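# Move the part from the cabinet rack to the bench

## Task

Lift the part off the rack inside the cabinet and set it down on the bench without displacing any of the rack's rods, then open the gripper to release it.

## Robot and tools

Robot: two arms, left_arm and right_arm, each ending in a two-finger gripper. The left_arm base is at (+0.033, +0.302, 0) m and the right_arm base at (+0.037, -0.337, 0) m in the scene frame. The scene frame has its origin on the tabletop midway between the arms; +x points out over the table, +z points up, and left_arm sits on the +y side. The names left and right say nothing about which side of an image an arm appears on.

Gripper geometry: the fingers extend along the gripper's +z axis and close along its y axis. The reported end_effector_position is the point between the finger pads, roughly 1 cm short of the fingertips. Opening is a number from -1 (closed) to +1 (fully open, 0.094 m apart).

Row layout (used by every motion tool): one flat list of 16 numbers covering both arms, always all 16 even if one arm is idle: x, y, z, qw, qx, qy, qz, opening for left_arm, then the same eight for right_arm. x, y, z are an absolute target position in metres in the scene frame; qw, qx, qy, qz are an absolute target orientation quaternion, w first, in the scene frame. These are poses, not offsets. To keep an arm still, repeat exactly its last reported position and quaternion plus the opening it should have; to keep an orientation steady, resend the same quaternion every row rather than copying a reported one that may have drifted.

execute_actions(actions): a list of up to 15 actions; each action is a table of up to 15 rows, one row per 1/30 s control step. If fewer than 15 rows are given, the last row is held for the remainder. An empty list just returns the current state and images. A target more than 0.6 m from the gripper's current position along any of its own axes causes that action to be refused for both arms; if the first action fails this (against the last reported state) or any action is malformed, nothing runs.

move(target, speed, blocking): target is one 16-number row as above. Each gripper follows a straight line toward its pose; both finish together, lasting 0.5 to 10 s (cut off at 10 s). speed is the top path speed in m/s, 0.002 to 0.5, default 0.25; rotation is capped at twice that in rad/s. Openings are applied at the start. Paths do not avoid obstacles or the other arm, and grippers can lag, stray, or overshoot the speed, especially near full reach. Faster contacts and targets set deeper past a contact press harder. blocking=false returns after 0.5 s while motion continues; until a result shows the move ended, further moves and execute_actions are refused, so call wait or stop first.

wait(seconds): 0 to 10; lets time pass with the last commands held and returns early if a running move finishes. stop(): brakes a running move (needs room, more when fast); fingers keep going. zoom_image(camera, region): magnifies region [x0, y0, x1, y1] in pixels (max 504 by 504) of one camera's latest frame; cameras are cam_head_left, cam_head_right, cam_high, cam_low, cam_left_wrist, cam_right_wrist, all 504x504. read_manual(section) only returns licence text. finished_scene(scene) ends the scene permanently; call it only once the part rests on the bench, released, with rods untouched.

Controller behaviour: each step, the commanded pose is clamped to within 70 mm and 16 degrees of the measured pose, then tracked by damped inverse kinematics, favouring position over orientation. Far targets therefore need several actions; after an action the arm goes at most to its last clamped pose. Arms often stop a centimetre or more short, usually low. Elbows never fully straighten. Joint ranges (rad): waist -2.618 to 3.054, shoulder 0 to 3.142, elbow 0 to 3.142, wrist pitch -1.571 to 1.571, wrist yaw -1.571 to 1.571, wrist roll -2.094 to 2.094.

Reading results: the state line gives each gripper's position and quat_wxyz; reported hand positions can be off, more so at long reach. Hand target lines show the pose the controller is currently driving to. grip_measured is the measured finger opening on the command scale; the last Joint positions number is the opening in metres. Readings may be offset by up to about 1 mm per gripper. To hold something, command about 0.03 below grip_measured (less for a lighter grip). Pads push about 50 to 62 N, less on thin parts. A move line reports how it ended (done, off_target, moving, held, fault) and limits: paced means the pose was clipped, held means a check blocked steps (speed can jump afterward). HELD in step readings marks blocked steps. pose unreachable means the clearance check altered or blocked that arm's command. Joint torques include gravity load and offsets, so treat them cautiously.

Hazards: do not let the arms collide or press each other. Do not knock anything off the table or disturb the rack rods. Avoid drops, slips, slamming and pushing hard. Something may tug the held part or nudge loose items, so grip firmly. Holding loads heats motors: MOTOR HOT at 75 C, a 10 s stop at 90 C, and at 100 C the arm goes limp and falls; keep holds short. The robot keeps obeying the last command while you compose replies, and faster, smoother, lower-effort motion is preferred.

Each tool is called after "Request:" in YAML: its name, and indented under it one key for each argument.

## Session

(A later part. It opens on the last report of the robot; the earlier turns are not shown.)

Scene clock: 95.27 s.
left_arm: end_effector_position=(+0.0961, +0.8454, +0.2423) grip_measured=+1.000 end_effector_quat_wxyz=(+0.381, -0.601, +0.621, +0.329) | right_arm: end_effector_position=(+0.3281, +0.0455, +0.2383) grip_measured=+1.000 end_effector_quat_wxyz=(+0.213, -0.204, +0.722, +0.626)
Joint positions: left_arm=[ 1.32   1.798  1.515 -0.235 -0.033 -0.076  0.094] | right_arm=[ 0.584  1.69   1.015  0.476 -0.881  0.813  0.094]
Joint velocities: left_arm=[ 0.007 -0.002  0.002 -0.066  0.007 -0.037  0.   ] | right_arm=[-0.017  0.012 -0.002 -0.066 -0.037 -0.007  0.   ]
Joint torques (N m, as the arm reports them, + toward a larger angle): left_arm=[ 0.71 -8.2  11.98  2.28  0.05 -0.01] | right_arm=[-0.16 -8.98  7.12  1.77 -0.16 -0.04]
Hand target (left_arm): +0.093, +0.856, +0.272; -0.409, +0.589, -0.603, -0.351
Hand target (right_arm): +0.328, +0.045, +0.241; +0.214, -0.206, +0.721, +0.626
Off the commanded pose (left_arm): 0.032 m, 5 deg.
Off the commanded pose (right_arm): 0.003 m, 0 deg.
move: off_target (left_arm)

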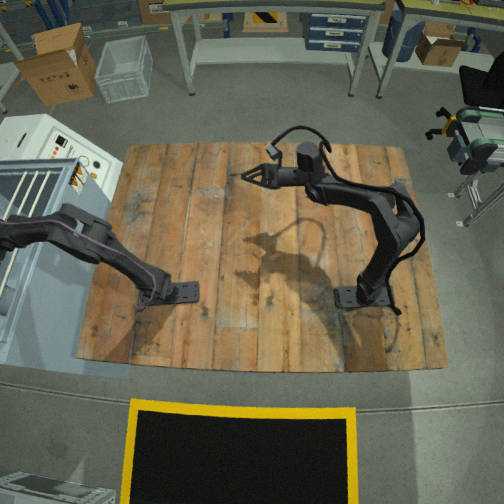

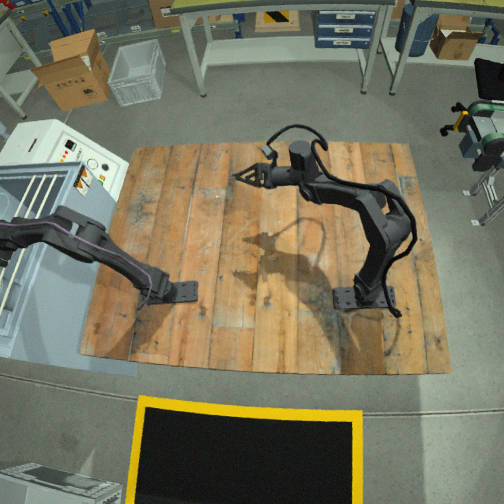

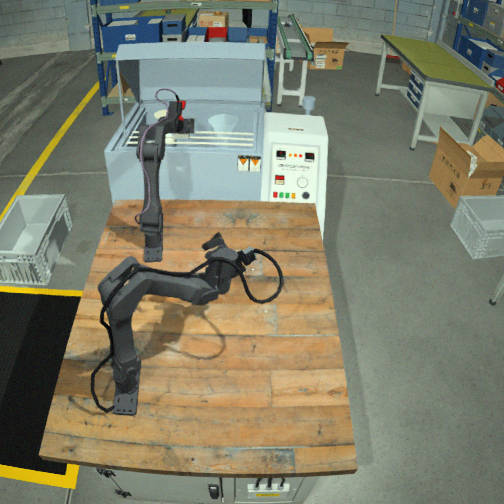

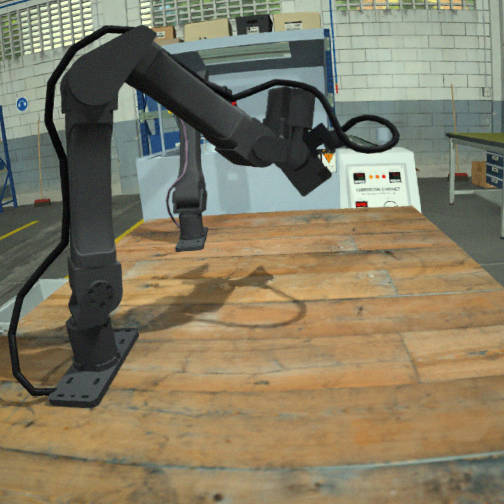

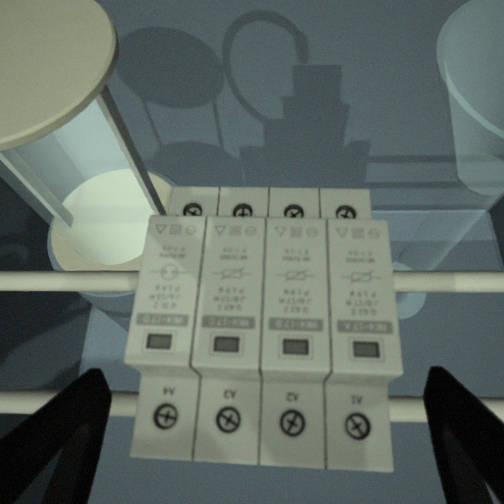

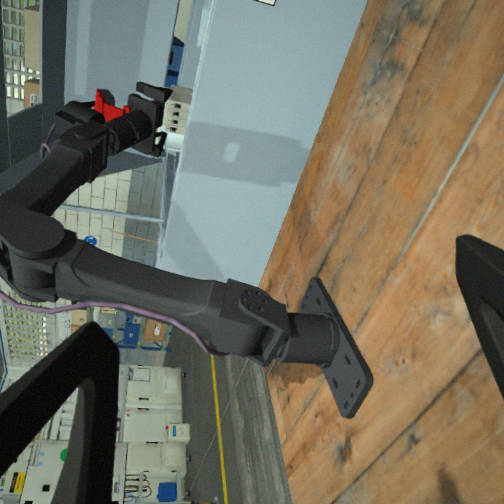

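Request:
execute_actions:
  actions:
    - [[0.092,0.859,0.272,-0.409,0.5895,-0.6025,-0.3507,1,0.328,0.045,0.241,0.214,-0.206,0.721,0.626,1],[0.092,0.860,0.272,-0.409,0.5895,-0.6025,-0.3507,1,0.328,0.045,0.241,0.214,-0.206,0.721,0.626,1],[0.092,0.861,0.272,-0.409,0.5895,-0.6025,-0.3507,1,0.328,0.045,0.241,0.214,-0.206,0.721,0.626,1],[0.092,0.862,0.272,-0.409,0.5895,-0.6025,-0.3507,1,0.328,0.045,0.241,0.214,-0.206,0.721,0.626,1],[0.092,0.864,0.272,-0.409,0.5895,-0.6025,-0.3507,1,0.328,0.045,0.241,0.214,-0.206,0.721,0.626,1],[0.092,0.866,0.272,-0.409,0.5895,-0.6025,-0.3507,1,0.328,0.045,0.241,0.214,-0.206,0.721,0.626,1],[0.092,0.868,0.272,-0.409,0.5895,-0.6025,-0.3507,1,0.328,0.045,0.241,0.214,-0.206,0.721,0.626,1],[0.092,0.870,0.272,-0.409,0.5895,-0.6025,-0.3507,1,0.328,0.045,0.241,0.214,-0.206,0.721,0.626,1],[0.092,0.872,0.272,-0.409,0.5895,-0.6025,-0.3507,1,0.328,0.045,0.241,0.214,-0.206,0.721,0.626,1],[0.092,0.874,0.272,-0.409,0.5895,-0.6025,-0.3507,1,0.328,0.045,0.241,0.214,-0.206,0.721,0.626,1],[0.092,0.876,0.272,-0.409,0.5895,-0.6025,-0.3507,1,0.328,0.045,0.241,0.214,-0.206,0.721,0.626,1],[0.092,0.878,0.272,-0.409,0.5895,-0.6025,-0.3507,1,0.328,0.045,0.241,0.214,-0.206,0.721,0.626,1],[0.092,0.880,0.272,-0.409,0.5895,-0.6025,-0.3507,1,0.328,0.045,0.241,0.214,-0.206,0.721,0.626,1],[0.092,0.882,0.272,-0.409,0.5895,-0.6025,-0.3507,1,0.328,0.045,0.241,0.214,-0.206,0.721,0.626,1],[0.092,0.884,0.272,-0.409,0.5895,-0.6025,-0.3507,1,0.328,0.045,0.241,0.214,-0.206,0.721,0.626,1]]
    - [[0.092,0.886,0.272,-0.409,0.5895,-0.6025,-0.3507,1,0.328,0.045,0.241,0.214,-0.206,0.721,0.626,1]]

Scene clock: 106.37 s.
left_arm: end_effector_position=(+0.0963, +0.8792, +0.2460) grip_measured=+1.000 end_effector_quat_wxyz=(+0.391, -0.598, +0.615, +0.335) | right_arm: end_effector_position=(+0.3281, +0.0455, +0.2383) grip_measured=+1.000 end_effector_quat_wxyz=(+0.213, -0.204, +0.722, +0.626)
Joint positions: left_arm=[ 1.329  1.917  1.662 -0.235 -0.024 -0.076  0.094] | right_arm=[ 0.584  1.69   1.015  0.476 -0.881  0.813  0.094]
Joint velocities: left_arm=[-0.002  0.022 -0.007  0.081 -0.081  0.007  0.   ] | right_arm=[-0.002  0.002 -0.017 -0.022 -0.007 -0.081  0.   ]
Joint torques (N m, as the arm reports them, + toward a larger angle): left_arm=[ 0.73 -9.46 11.96  1.98  0.04  0.02] | right_arm=[-0.16 -8.98  7.1   1.77 -0.16 -0.04]
Hand target (left_arm): +0.092, +0.885, +0.272; -0.409, +0.589, -0.602, -0.351
Hand target (right_arm): +0.328, +0.045, +0.241; +0.214, -0.206, +0.721, +0.626
Off the commanded pose (left_arm): 0.027 m, 3 deg.
Off the commanded pose (right_arm): 0.003 m, 0 deg.
Step readings (end_effector_position; steps 1 to 15: 1st action; 16 to 30: 2nd action):
0: left_arm (+0.0961, +0.8454, +0.2423) | right_arm (+0.3281, +0.0455, +0.2383)
1: left_arm (+0.0962, +0.8454, +0.2423) | right_arm (+0.3281, +0.0455, +0.2383)
2: left_arm (+0.0963, +0.8454, +0.2423) | right_arm (+0.3281, +0.0455, +0.2383)
4: left_arm (+0.0966, +0.8466, +0.2426) | right_arm (+0.3281, +0.0455, +0.2383)
8: left_arm (+0.0972, +0.8541, +0.2444) | right_arm (+0.3281, +0.0455, +0.2383)
15: left_arm (+0.0957, +0.8712, +0.2456) | right_arm (+0.3281, +0.0455, +0.2383)
16: left_arm (+0.0958, +0.8736, +0.2457) | right_arm (+0.3281, +0.0455, +0.2383)
17: left_arm (+0.0959, +0.8757, +0.2458) | right_arm (+0.3281, +0.0455, +0.2383)
19: left_arm (+0.0961, +0.8780, +0.2454) | right_arm (+0.3281, +0.0455, +0.2383)
23: left_arm (+0.0962, +0.8789, +0.2447) | right_arm (+0.3281, +0.0455, +0.2383)
30: end_effector_position above

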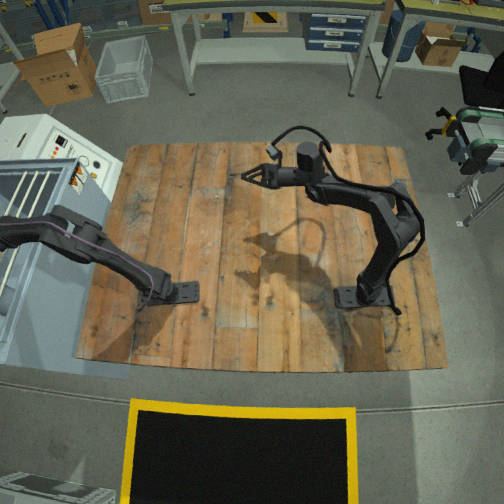

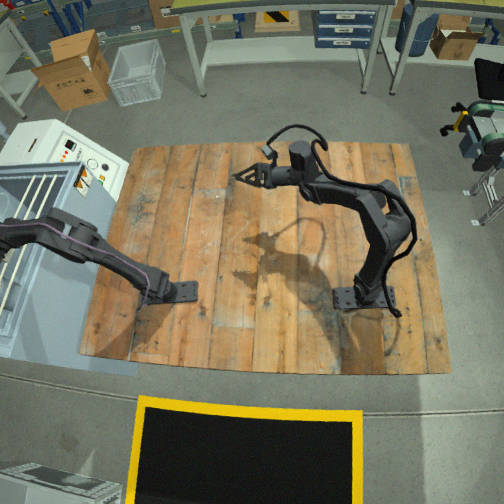

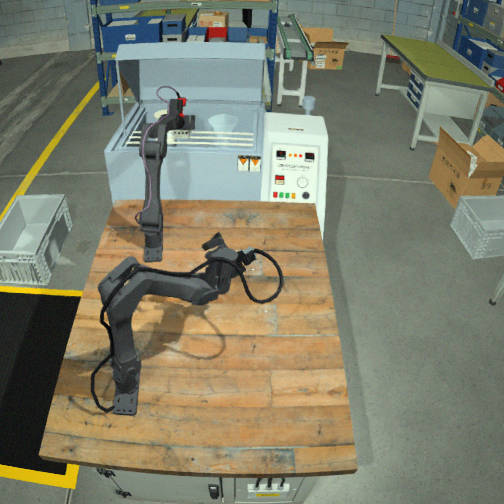

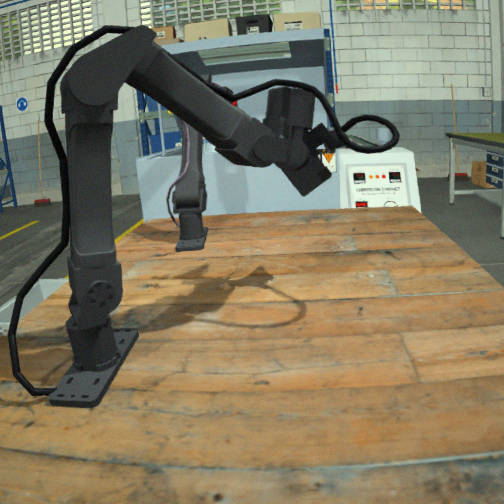

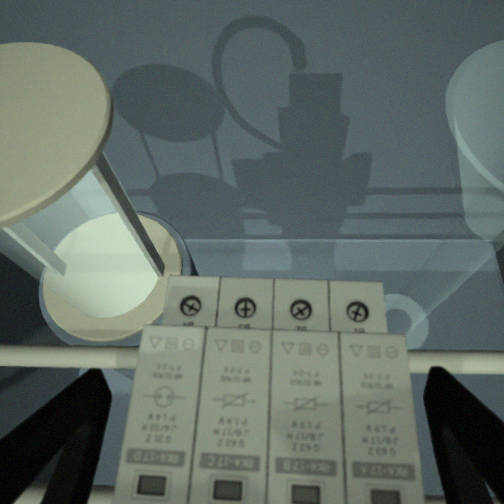

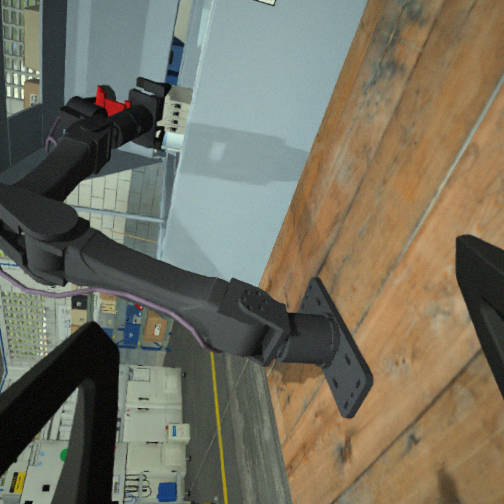

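Request:
execute_actions:
  actions:
    - [[0.093,0.884,0.270,-0.409,0.5895,-0.6025,-0.3507,0.9,0.328,0.045,0.241,0.214,-0.206,0.721,0.626,1],[0.093,0.884,0.268,-0.409,0.5895,-0.6025,-0.3507,0.85,0.328,0.045,0.241,0.214,-0.206,0.721,0.626,1],[0.093,0.884,0.266,-0.409,0.5895,-0.6025,-0.3507,0.8,0.328,0.045,0.241,0.214,-0.206,0.721,0.626,1],[0.093,0.884,0.264,-0.409,0.5895,-0.6025,-0.3507,0.75,0.328,0.045,0.241,0.214,-0.206,0.721,0.626,1]]

Scene clock: 111.77 s.
left_arm: end_effector_position=(+0.0963, +0.8792, +0.2460) grip_measured=+0.753 end_effector_quat_wxyz=(+0.391, -0.598, +0.615, +0.335) | right_arm: end_effector_position=(+0.3281, +0.0455, +0.2383) grip_measured=+1.000 end_effector_quat_wxyz=(+0.213, -0.204, +0.722, +0.626)
Joint positions: left_arm=[ 1.329  1.917  1.662 -0.235 -0.024 -0.076  0.082] | right_arm=[ 0.584  1.69   1.015  0.476 -0.881  0.813  0.094]
Joint velocities: left_arm=[ 0.017  0.002 -0.012  0.007 -0.037  0.037 -0.   ] | right_arm=[-0.007  0.022  0.007  0.095 -0.081 -0.022  0.   ]
Joint torques (N m, as the arm reports them, + toward a larger angle): left_arm=[ 0.48 -9.89  8.66  2.3   0.03 -0.02] | right_arm=[-0.15 -8.99  7.11  1.77 -0.16 -0.04]
Hand target (left_arm): +0.093, +0.883, +0.264; -0.408, +0.589, -0.603, -0.351
Hand target (right_arm): +0.328, +0.045, +0.241; +0.214, -0.206, +0.721, +0.626
Off the commanded pose (left_arm): 0.019 m, 3 deg.
Off the commanded pose (right_arm): 0.003 m, 0 deg.
Step readings (end_effector_position):
0: left_arm (+0.0963, +0.8792, +0.2460) | right_arm (+0.3281, +0.0455, +0.2383)
1: left_arm (+0.0963, +0.8792, +0.2460) | right_arm (+0.3281, +0.0455, +0.2383)
2: left_arm (+0.0963, +0.8792, +0.2460) | right_arm (+0.3281, +0.0455, +0.2383)
4: left_arm (+0.0963, +0.8792, +0.2460) | right_arm (+0.3281, +0.0455, +0.2383)
8: left_arm (+0.0963, +0.8792, +0.2460) | right_arm (+0.3281, +0.0455, +0.2383)
15: end_effector_position above

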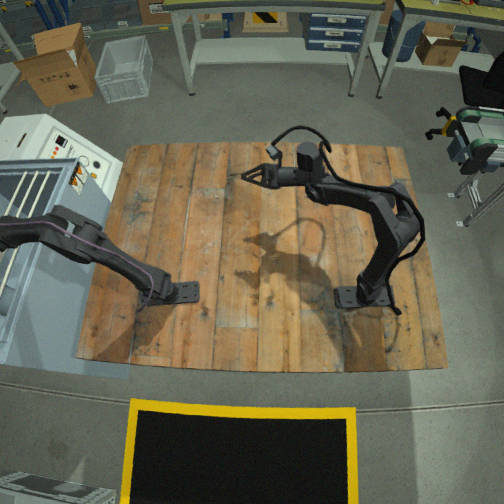

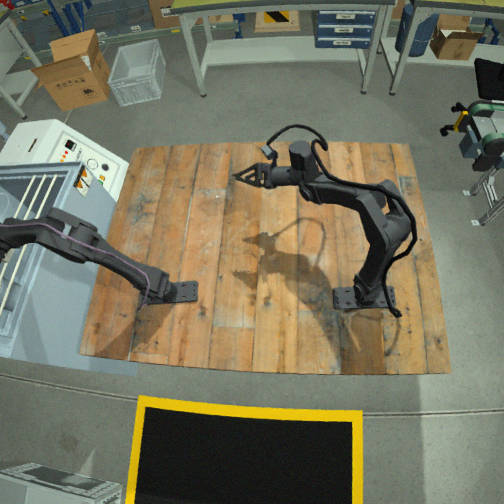

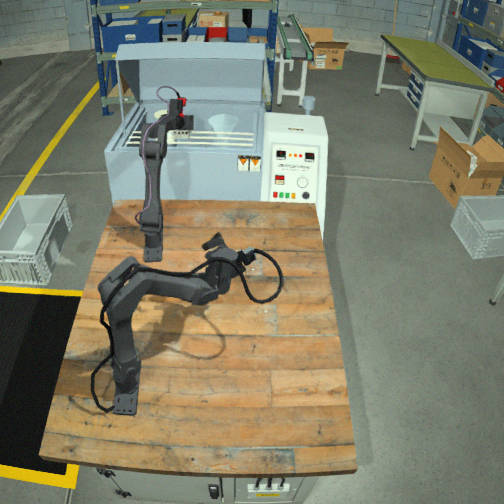

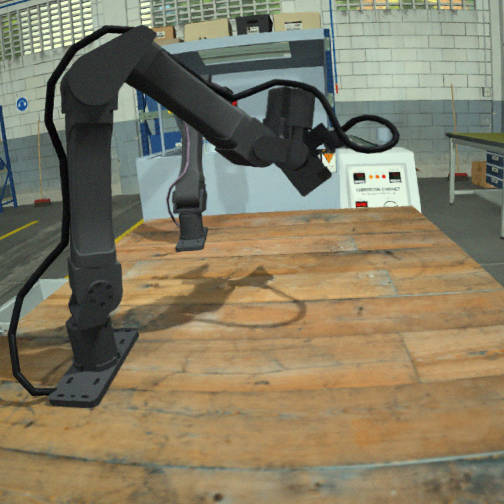

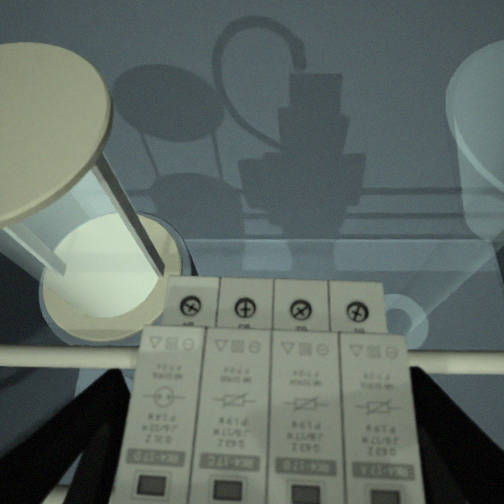

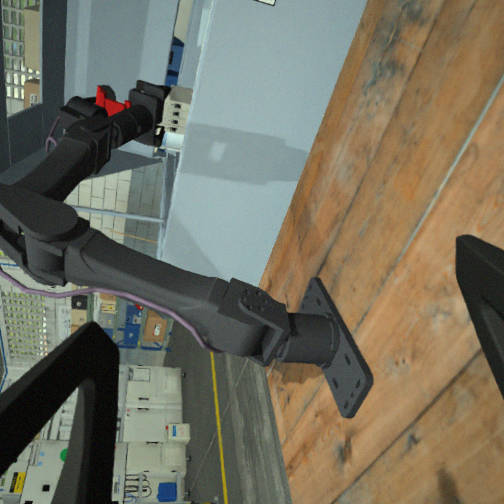

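Request:
execute_actions:
  actions:
    - [[0.093,0.884,0.264,-0.409,0.5895,-0.6025,-0.3507,0.7,0.328,0.045,0.241,0.214,-0.206,0.721,0.626,1],[0.093,0.884,0.264,-0.409,0.5895,-0.6025,-0.3507,0.67,0.328,0.045,0.241,0.214,-0.206,0.721,0.626,1],[0.093,0.884,0.264,-0.409,0.5895,-0.6025,-0.3507,0.64,0.328,0.045,0.241,0.214,-0.206,0.721,0.626,1],[0.093,0.884,0.264,-0.409,0.5895,-0.6025,-0.3507,0.62,0.328,0.045,0.241,0.214,-0.206,0.721,0.626,1],[0.093,0.884,0.264,-0.409,0.5895,-0.6025,-0.3507,0.60,0.328,0.045,0.241,0.214,-0.206,0.721,0.626,1],[0.093,0.884,0.264,-0.409,0.5895,-0.6025,-0.3507,0.58,0.328,0.045,0.241,0.214,-0.206,0.721,0.626,1],[0.093,0.884,0.264,-0.409,0.5895,-0.6025,-0.3507,0.56,0.328,0.045,0.241,0.214,-0.206,0.721,0.626,1],[0.093,0.884,0.264,-0.409,0.5895,-0.6025,-0.3507,0.54,0.328,0.045,0.241,0.214,-0.206,0.721,0.626,1],[0.093,0.884,0.264,-0.409,0.5895,-0.6025,-0.3507,0.52,0.328,0.045,0.241,0.214,-0.206,0.721,0.626,1],[0.093,0.884,0.264,-0.409,0.5895,-0.6025,-0.3507,0.50,0.328,0.045,0.241,0.214,-0.206,0.721,0.626,1],[0.093,0.884,0.264,-0.409,0.5895,-0.6025,-0.3507,0.48,0.328,0.045,0.241,0.214,-0.206,0.721,0.626,1]]

Scene clock: 120.13 s.
left_arm: end_effector_position=(+0.0979, +0.8792, +0.2462) grip_measured=+0.536 end_effector_quat_wxyz=(+0.393, -0.596, +0.617, +0.332) | right_arm: end_effector_position=(+0.3281, +0.0455, +0.2383) grip_measured=+1.000 end_effector_quat_wxyz=(+0.213, -0.204, +0.722, +0.626)
Joint positions: left_arm=[ 1.329  1.917  1.662 -0.234 -0.015 -0.075  0.072] | right_arm=[ 0.584  1.69   1.015  0.476 -0.881  0.813  0.094]
Joint velocities: left_arm=[-0.017 -0.007  0.002 -0.051  0.007 -0.007 -0.   ] | right_arm=[ 0.002 -0.012  0.007  0.037  0.022 -0.022  0.   ]
Joint torques (N m, as the arm reports them, + toward a larger angle): left_arm=[ 0.54 -9.85  8.62  2.28 -0.05 -0.02] | right_arm=[-0.16 -8.99  7.11  1.77 -0.16 -0.05]
Hand target (left_arm): +0.093, +0.883, +0.264; -0.408, +0.589, -0.603, -0.351
Hand target (right_arm): +0.328, +0.045, +0.241; +0.214, -0.206, +0.721, +0.626
Off the commanded pose (left_arm): 0.019 m, 3 deg.
Off the commanded pose (right_arm): 0.003 m, 0 deg.
Step readings (end_effector_position):
0: left_arm (+0.0963, +0.8792, +0.2460) | right_arm (+0.3281, +0.0455, +0.2383)
1: left_arm (+0.0963, +0.8792, +0.2460) | right_arm (+0.3281, +0.0455, +0.2383)
2: left_arm (+0.0963, +0.8792, +0.2460) | right_arm (+0.3281, +0.0455, +0.2383)
4: left_arm (+0.0969, +0.8792, +0.2461) | right_arm (+0.3281, +0.0455, +0.2383)
8: left_arm (+0.0978, +0.8792, +0.2462) | right_arm (+0.3281, +0.0455, +0.2383)
15: end_effector_position above

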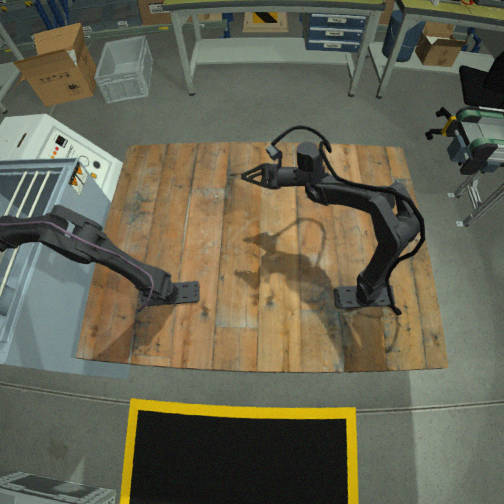

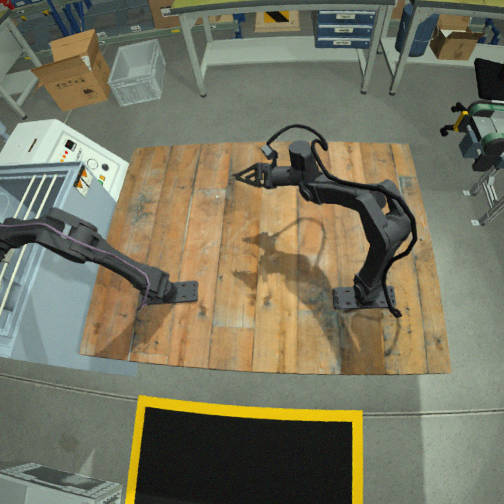

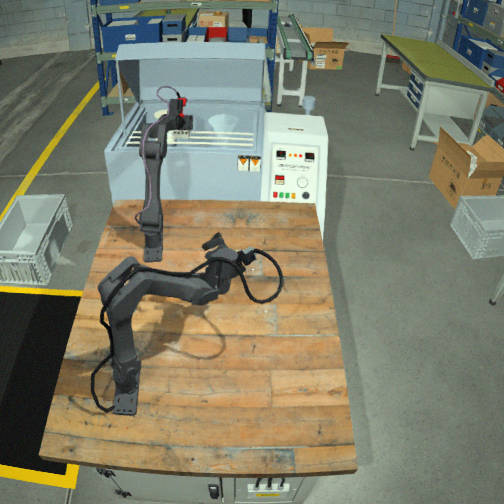

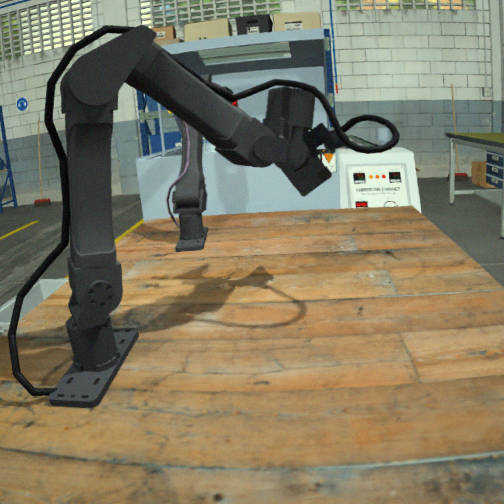

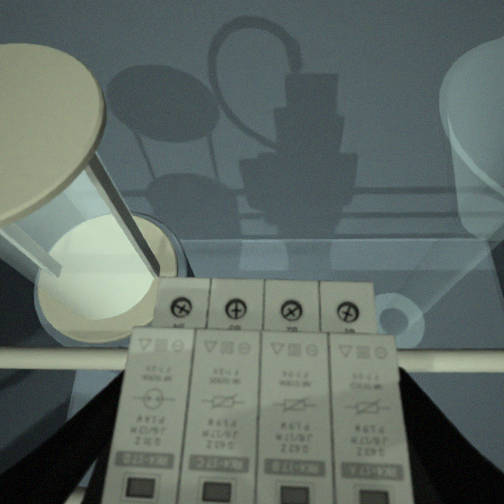

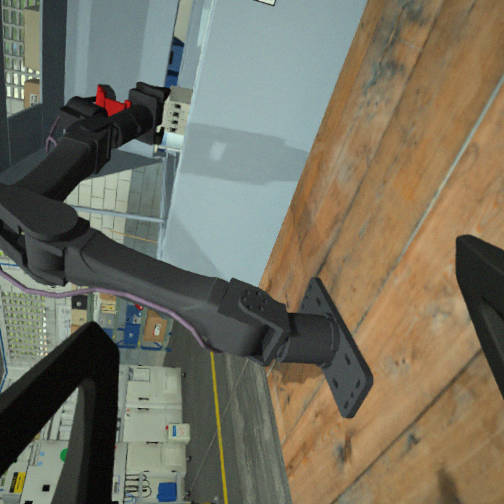

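Gripped. Lift straight up with a ramp.

Request:
execute_actions:
  actions:
    - [[0.094,0.884,0.267,-0.409,0.5895,-0.6025,-0.3507,0.48,0.328,0.045,0.241,0.214,-0.206,0.721,0.626,1],[0.094,0.884,0.270,-0.409,0.5895,-0.6025,-0.3507,0.48,0.328,0.045,0.241,0.214,-0.206,0.721,0.626,1],[0.094,0.884,0.273,-0.409,0.5895,-0.6025,-0.3507,0.48,0.328,0.045,0.241,0.214,-0.206,0.721,0.626,1],[0.094,0.884,0.276,-0.409,0.5895,-0.6025,-0.3507,0.48,0.328,0.045,0.241,0.214,-0.206,0.721,0.626,1],[0.094,0.884,0.279,-0.409,0.5895,-0.6025,-0.3507,0.48,0.328,0.045,0.241,0.214,-0.206,0.721,0.626,1],[0.094,0.884,0.282,-0.409,0.5895,-0.6025,-0.3507,0.48,0.328,0.045,0.241,0.214,-0.206,0.721,0.626,1],[0.094,0.884,0.285,-0.409,0.5895,-0.6025,-0.3507,0.48,0.328,0.045,0.241,0.214,-0.206,0.721,0.626,1],[0.094,0.884,0.288,-0.409,0.5895,-0.6025,-0.3507,0.48,0.328,0.045,0.241,0.214,-0.206,0.721,0.626,1],[0.094,0.884,0.291,-0.409,0.5895,-0.6025,-0.3507,0.48,0.328,0.045,0.241,0.214,-0.206,0.721,0.626,1],[0.095,0.884,0.294,-0.409,0.5895,-0.6025,-0.3507,0.48,0.328,0.045,0.241,0.214,-0.206,0.721,0.626,1],[0.096,0.884,0.297,-0.409,0.5895,-0.6025,-0.3507,0.48,0.328,0.045,0.241,0.214,-0.206,0.721,0.626,1],[0.097,0.884,0.300,-0.409,0.5895,-0.6025,-0.3507,0.48,0.328,0.045,0.241,0.214,-0.206,0.721,0.626,1],[0.098,0.883,0.303,-0.409,0.5895,-0.6025,-0.3507,0.48,0.328,0.045,0.241,0.214,-0.206,0.721,0.626,1],[0.099,0.882,0.306,-0.409,0.5895,-0.6025,-0.3507,0.48,0.328,0.045,0.241,0.214,-0.206,0.721,0.626,1],[0.100,0.881,0.309,-0.409,0.5895,-0.6025,-0.3507,0.48,0.328,0.045,0.241,0.214,-0.206,0.721,0.626,1]]
    - [[0.101,0.880,0.312,-0.409,0.5895,-0.6025,-0.3507,0.48,0.328,0.045,0.241,0.214,-0.206,0.721,0.626,1],[0.102,0.878,0.316,-0.409,0.5895,-0.6025,-0.3507,0.48,0.328,0.045,0.241,0.214,-0.206,0.721,0.626,1],[0.103,0.876,0.320,-0.409,0.5895,-0.6025,-0.3507,0.48,0.328,0.045,0.241,0.214,-0.206,0.721,0.626,1],[0.104,0.874,0.324,-0.409,0.5895,-0.6025,-0.3507,0.48,0.328,0.045,0.241,0.214,-0.206,0.721,0.626,1],[0.105,0.872,0.328,-0.409,0.5895,-0.6025,-0.3507,0.48,0.328,0.045,0.241,0.214,-0.206,0.721,0.626,1],[0.105,0.870,0.332,-0.409,0.5895,-0.6025,-0.3507,0.48,0.328,0.045,0.241,0.214,-0.206,0.721,0.626,1],[0.105,0.868,0.336,-0.409,0.5895,-0.6025,-0.3507,0.48,0.328,0.045,0.241,0.214,-0.206,0.721,0.626,1],[0.105,0.866,0.340,-0.409,0.5895,-0.6025,-0.3507,0.48,0.328,0.045,0.241,0.214,-0.206,0.721,0.626,1]]

Scene clock: 134.17 s.
left_arm: end_effector_position=(+0.1008, +0.8549, +0.2473) grip_measured=+0.536 end_effector_quat_wxyz=(+0.334, -0.623, +0.645, +0.290) | right_arm: end_effector_position=(+0.3281, +0.0455, +0.2383) grip_measured=+1.000 end_effector_quat_wxyz=(+0.213, -0.204, +0.722, +0.626)
Joint positions: left_arm=[ 1.312  1.919  1.804 -0.54  -0.038 -0.083  0.072] | right_arm=[ 0.584  1.69   1.015  0.476 -0.881  0.813  0.094]
Joint velocities: left_arm=[ 0.002 -0.056  0.002 -0.051  0.037  0.066 -0.001] | right_arm=[ 0.007 -0.012  0.002 -0.066  0.037 -0.037  0.   ]
Joint torques (N m, as the arm reports them, + toward a larger angle): left_arm=[ -0.61 -14.15  12.07   2.81  -0.08  -0.08] | right_arm=[-0.15 -8.98  7.11  1.77 -0.16 -0.04]
Hand target (left_arm): +0.103, +0.857, +0.331; -0.409, +0.590, -0.603, -0.350
Hand target (right_arm): +0.328, +0.045, +0.241; +0.214, -0.206, +0.721, +0.626
Off the commanded pose (left_arm): 0.093 m, 13 deg; position clipped at the last step of the last action.
Off the commanded pose (right_arm): 0.003 m, 0 deg.
Step readings (end_effector_position; steps 1 to 15: 1st action; 16 to 30: 2nd action):
0: left_arm (+0.0979, +0.8792, +0.2462) | right_arm (+0.3281, +0.0455, +0.2383)
1: left_arm (+0.0979, +0.8792, +0.2462) | right_arm (+0.3281, +0.0455, +0.2383)
2: left_arm (+0.0979, +0.8792, +0.2462) | right_arm (+0.3281, +0.0455, +0.2383)
4: left_arm (+0.0979, +0.8791, +0.2460) | right_arm (+0.3281, +0.0455, +0.2383)
8: left_arm (+0.0977, +0.8780, +0.2473) | right_arm (+0.3281, +0.0455, +0.2383)
15: left_arm (+0.0964, +0.8744, +0.2499) | right_arm (+0.3281, +0.0455, +0.2383)
16: left_arm (+0.0960, +0.8732, +0.2501) | right_arm (+0.3281, +0.0455, +0.2383)
17: left_arm (+0.0957, +0.8721, +0.2506) | right_arm (+0.3281, +0.0455, +0.2383)
19: left_arm (+0.0955, +0.8698, +0.2513) | right_arm (+0.3281, +0.0455, +0.2383)
23: left_arm (+0.0984, +0.8634, +0.2504) | right_arm (+0.3281, +0.0455, +0.2383)
30: end_effector_position above

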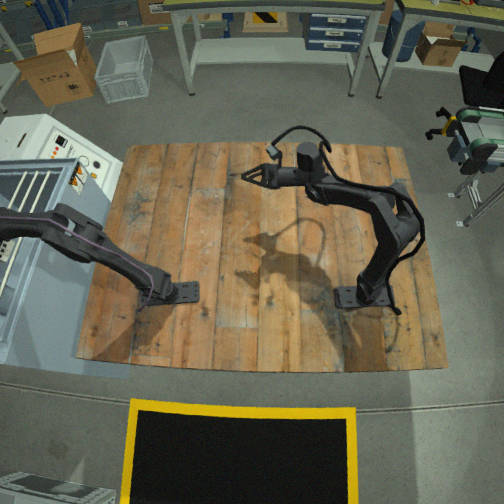

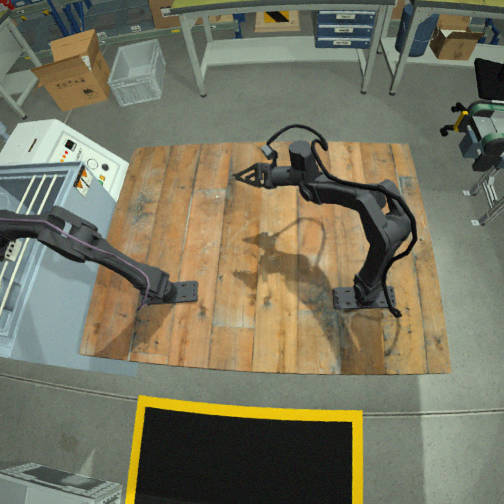

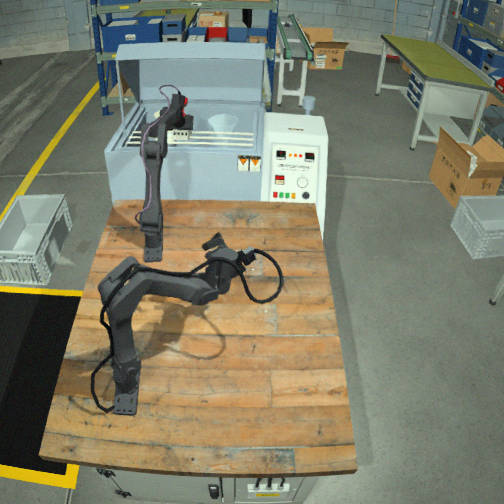

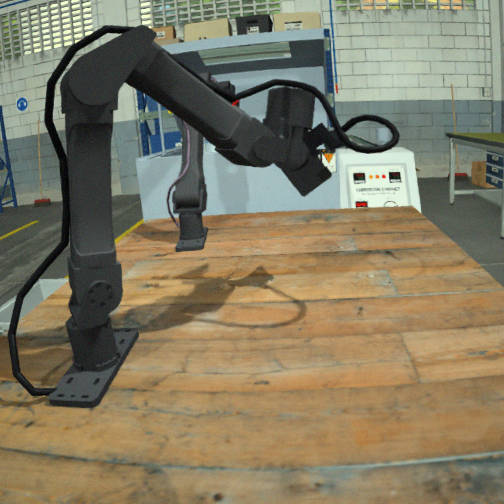

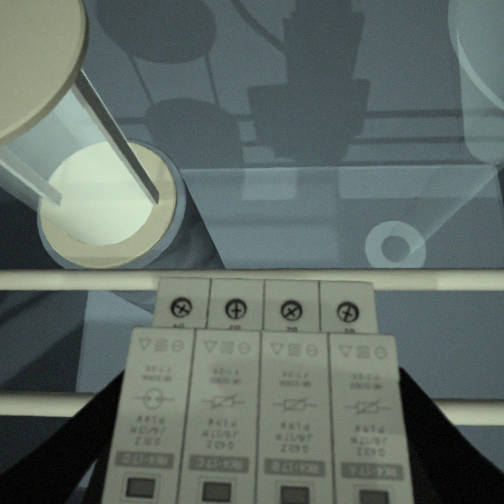

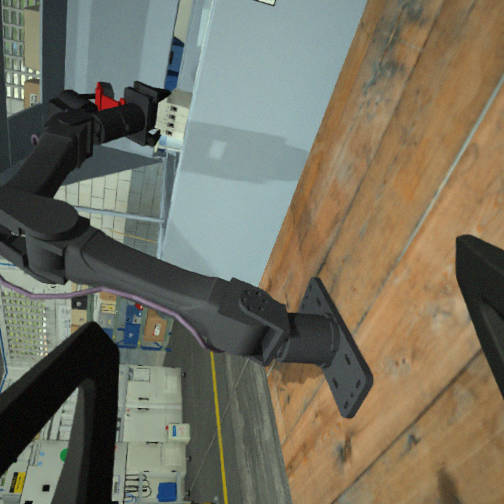

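Request:
wait:
  seconds: 0

Scene clock: 136.23 s.
left_arm: end_effector_position=(+0.1000, +0.8532, +0.2501) grip_measured=+0.536 end_effector_quat_wxyz=(+0.334, -0.624, +0.644, +0.292) | right_arm: end_effector_position=(+0.3281, +0.0455, +0.2383) grip_measured=+1.000 end_effector_quat_wxyz=(+0.213, -0.204, +0.722, +0.626)
Joint positions: left_arm=[ 1.312  1.911  1.804 -0.545 -0.041 -0.083  0.072] | right_arm=[ 0.584  1.69   1.015  0.476 -0.881  0.813  0.094]
Joint velocities: left_arm=[ 0.002 -0.017  0.002 -0.022 -0.037 -0.051 -0.   ] | right_arm=[ 0.007  0.002  0.007 -0.037  0.007 -0.007  0.   ]
Joint torques (N m, as the arm reports them, + toward a larger angle): left_arm=[ -0.6  -13.89  12.04   2.75  -0.06  -0.05] | right_arm=[-0.16 -8.99  7.1   1.77 -0.17 -0.04]
Hand target (left_arm): +0.103, +0.857, +0.331; -0.409, +0.590, -0.603, -0.350
Hand target (right_arm): +0.328, +0.045, +0.241; +0.214, -0.206, +0.721, +0.626
Off the commanded pose (left_arm): 0.091 m, 13 deg; position clipped at the last step of the last action.
Off the commanded pose (right_arm): 0.003 m, 0 deg.

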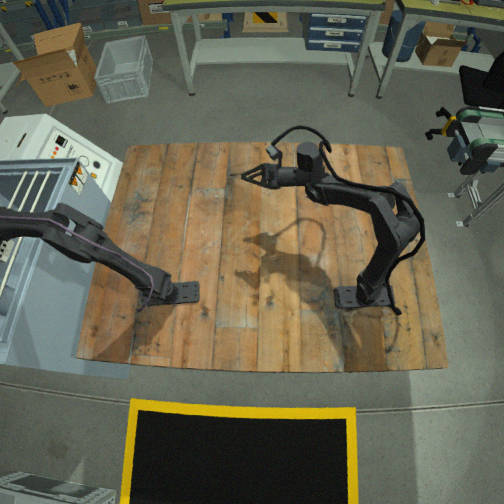

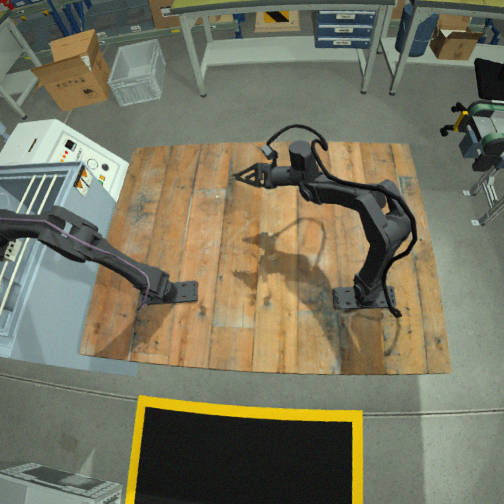

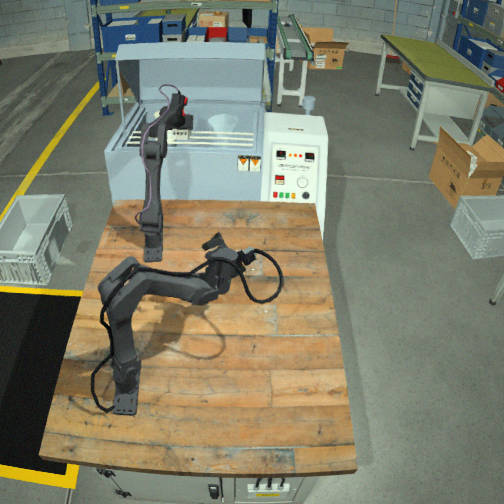

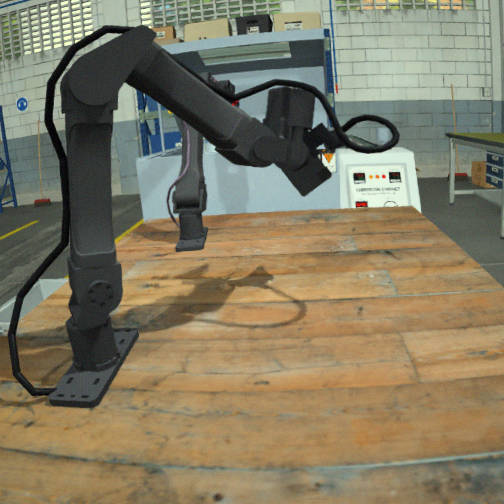

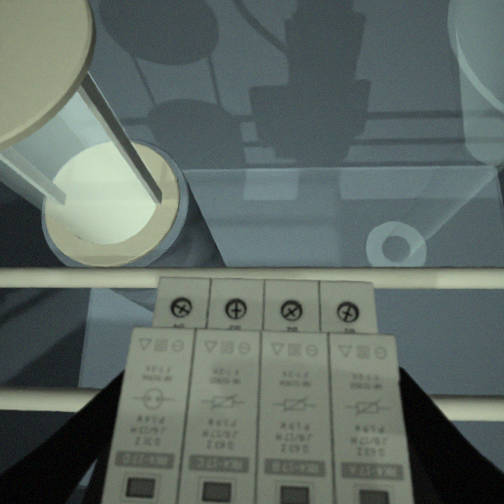

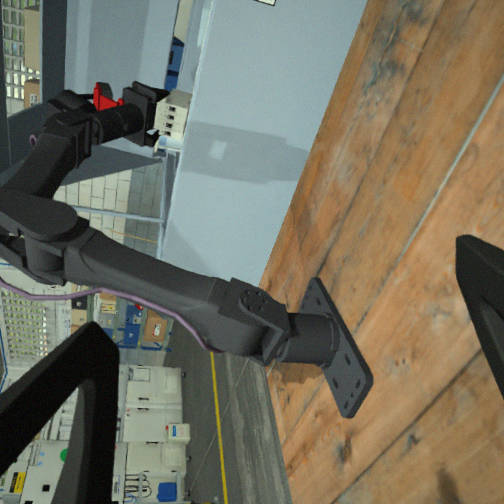

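Request:
execute_actions:
  actions:
    - [[0.103,0.855,0.333,-0.409,0.5895,-0.6025,-0.3507,0.48,0.328,0.045,0.241,0.214,-0.206,0.721,0.626,1],[0.103,0.853,0.335,-0.409,0.5895,-0.6025,-0.3507,0.48,0.328,0.045,0.241,0.214,-0.206,0.721,0.626,1],[0.103,0.851,0.337,-0.409,0.5895,-0.6025,-0.3507,0.48,0.328,0.045,0.241,0.214,-0.206,0.721,0.626,1],[0.103,0.849,0.339,-0.409,0.5895,-0.6025,-0.3507,0.48,0.328,0.045,0.241,0.214,-0.206,0.721,0.626,1],[0.103,0.847,0.341,-0.409,0.5895,-0.6025,-0.3507,0.48,0.328,0.045,0.241,0.214,-0.206,0.721,0.626,1],[0.103,0.845,0.343,-0.409,0.5895,-0.6025,-0.3507,0.48,0.328,0.045,0.241,0.214,-0.206,0.721,0.626,1],[0.103,0.843,0.345,-0.409,0.5895,-0.6025,-0.3507,0.48,0.328,0.045,0.241,0.214,-0.206,0.721,0.626,1],[0.103,0.841,0.347,-0.409,0.5895,-0.6025,-0.3507,0.48,0.328,0.045,0.241,0.214,-0.206,0.721,0.626,1]]

Scene clock: 155.97 s.
left_arm: end_effector_position=(+0.0964, +0.8333, +0.2830) grip_measured=+0.536 end_effector_quat_wxyz=(+0.347, -0.619, +0.636, +0.304) | right_arm: end_effector_position=(+0.3281, +0.0455, +0.2383) grip_measured=+1.000 end_effector_quat_wxyz=(+0.213, -0.204, +0.722, +0.626)
Joint positions: left_arm=[ 1.312  1.82   1.785 -0.577 -0.046 -0.084  0.072] | right_arm=[ 0.584  1.69   1.015  0.476 -0.881  0.813  0.094]
Joint velocities: left_arm=[-0.022 -0.012 -0.002 -0.022  0.051 -0.022 -0.   ] | right_arm=[-0.007 -0.022  0.032  0.037 -0.051 -0.022  0.   ]
Joint torques (N m, as the arm reports them, + toward a larger angle): left_arm=[ -0.98 -11.86  10.94   2.7   -0.09  -0.07] | right_arm=[-0.16 -8.99  7.1   1.77 -0.16 -0.04]
Hand target (left_arm): +0.102, +0.835, +0.346; -0.408, +0.589, -0.603, -0.350
Hand target (right_arm): +0.328, +0.045, +0.241; +0.214, -0.206, +0.721, +0.626
Off the commanded pose (left_arm): 0.065 m, 10 deg.
Off the commanded pose (right_arm): 0.003 m, 0 deg.
Step readings (end_effector_position):
0: left_arm (+0.1000, +0.8532, +0.2501) | right_arm (+0.3281, +0.0455, +0.2383)
1: left_arm (+0.0999, +0.8527, +0.2510) | right_arm (+0.3281, +0.0455, +0.2383)
2: left_arm (+0.0997, +0.8513, +0.2514) | right_arm (+0.3281, +0.0455, +0.2383)
4: left_arm (+0.0991, +0.8471, +0.2543) | right_arm (+0.3281, +0.0455, +0.2383)
8: left_arm (+0.0976, +0.8388, +0.2681) | right_arm (+0.3281, +0.0455, +0.2383)
15: end_effector_position above

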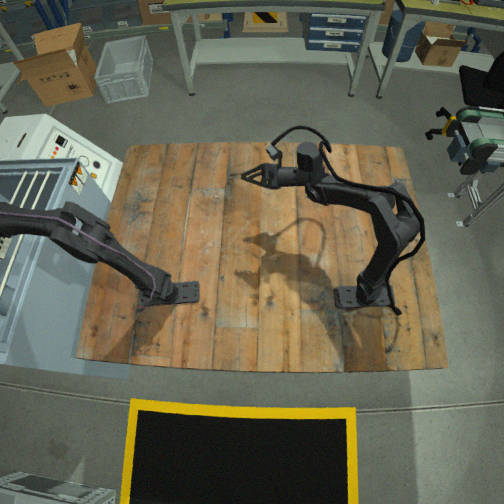

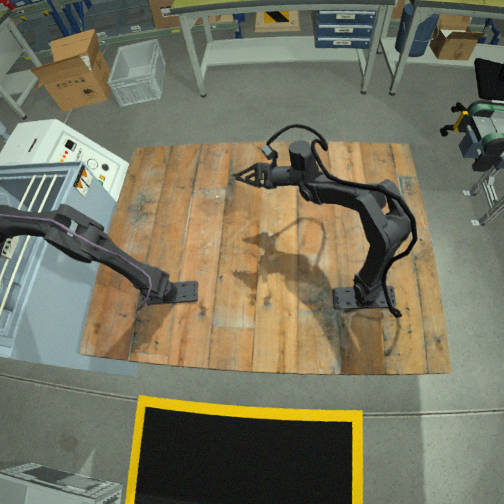

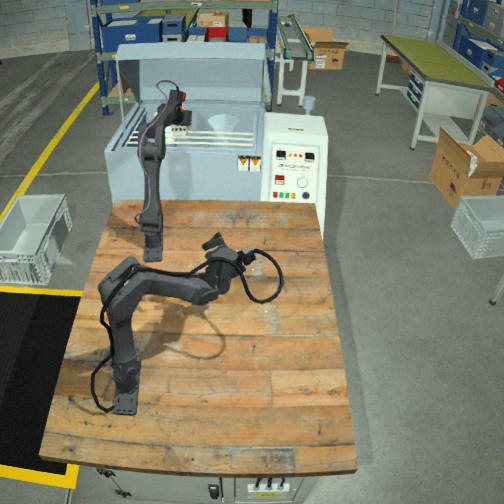

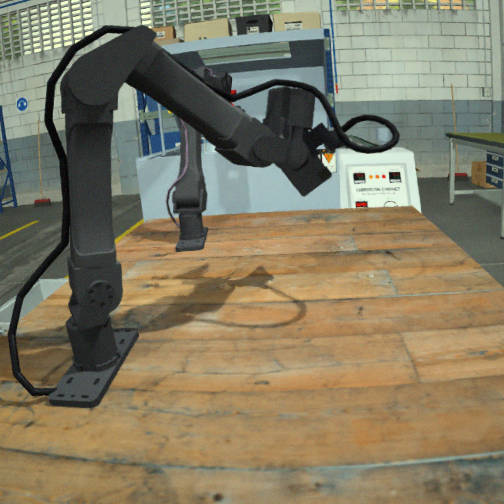

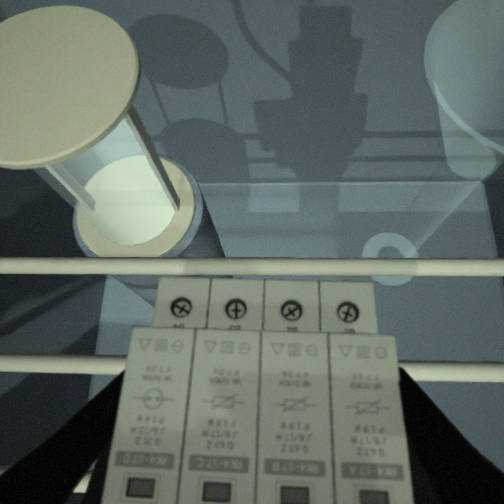

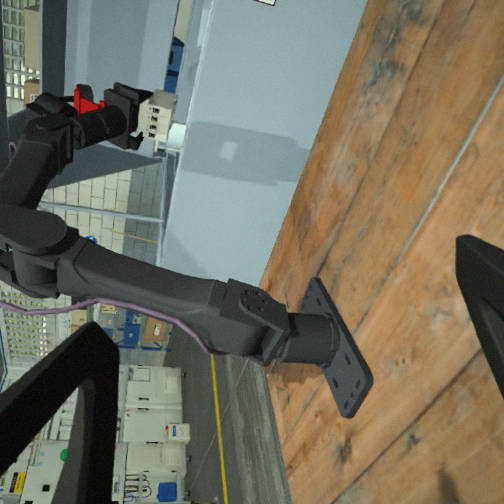

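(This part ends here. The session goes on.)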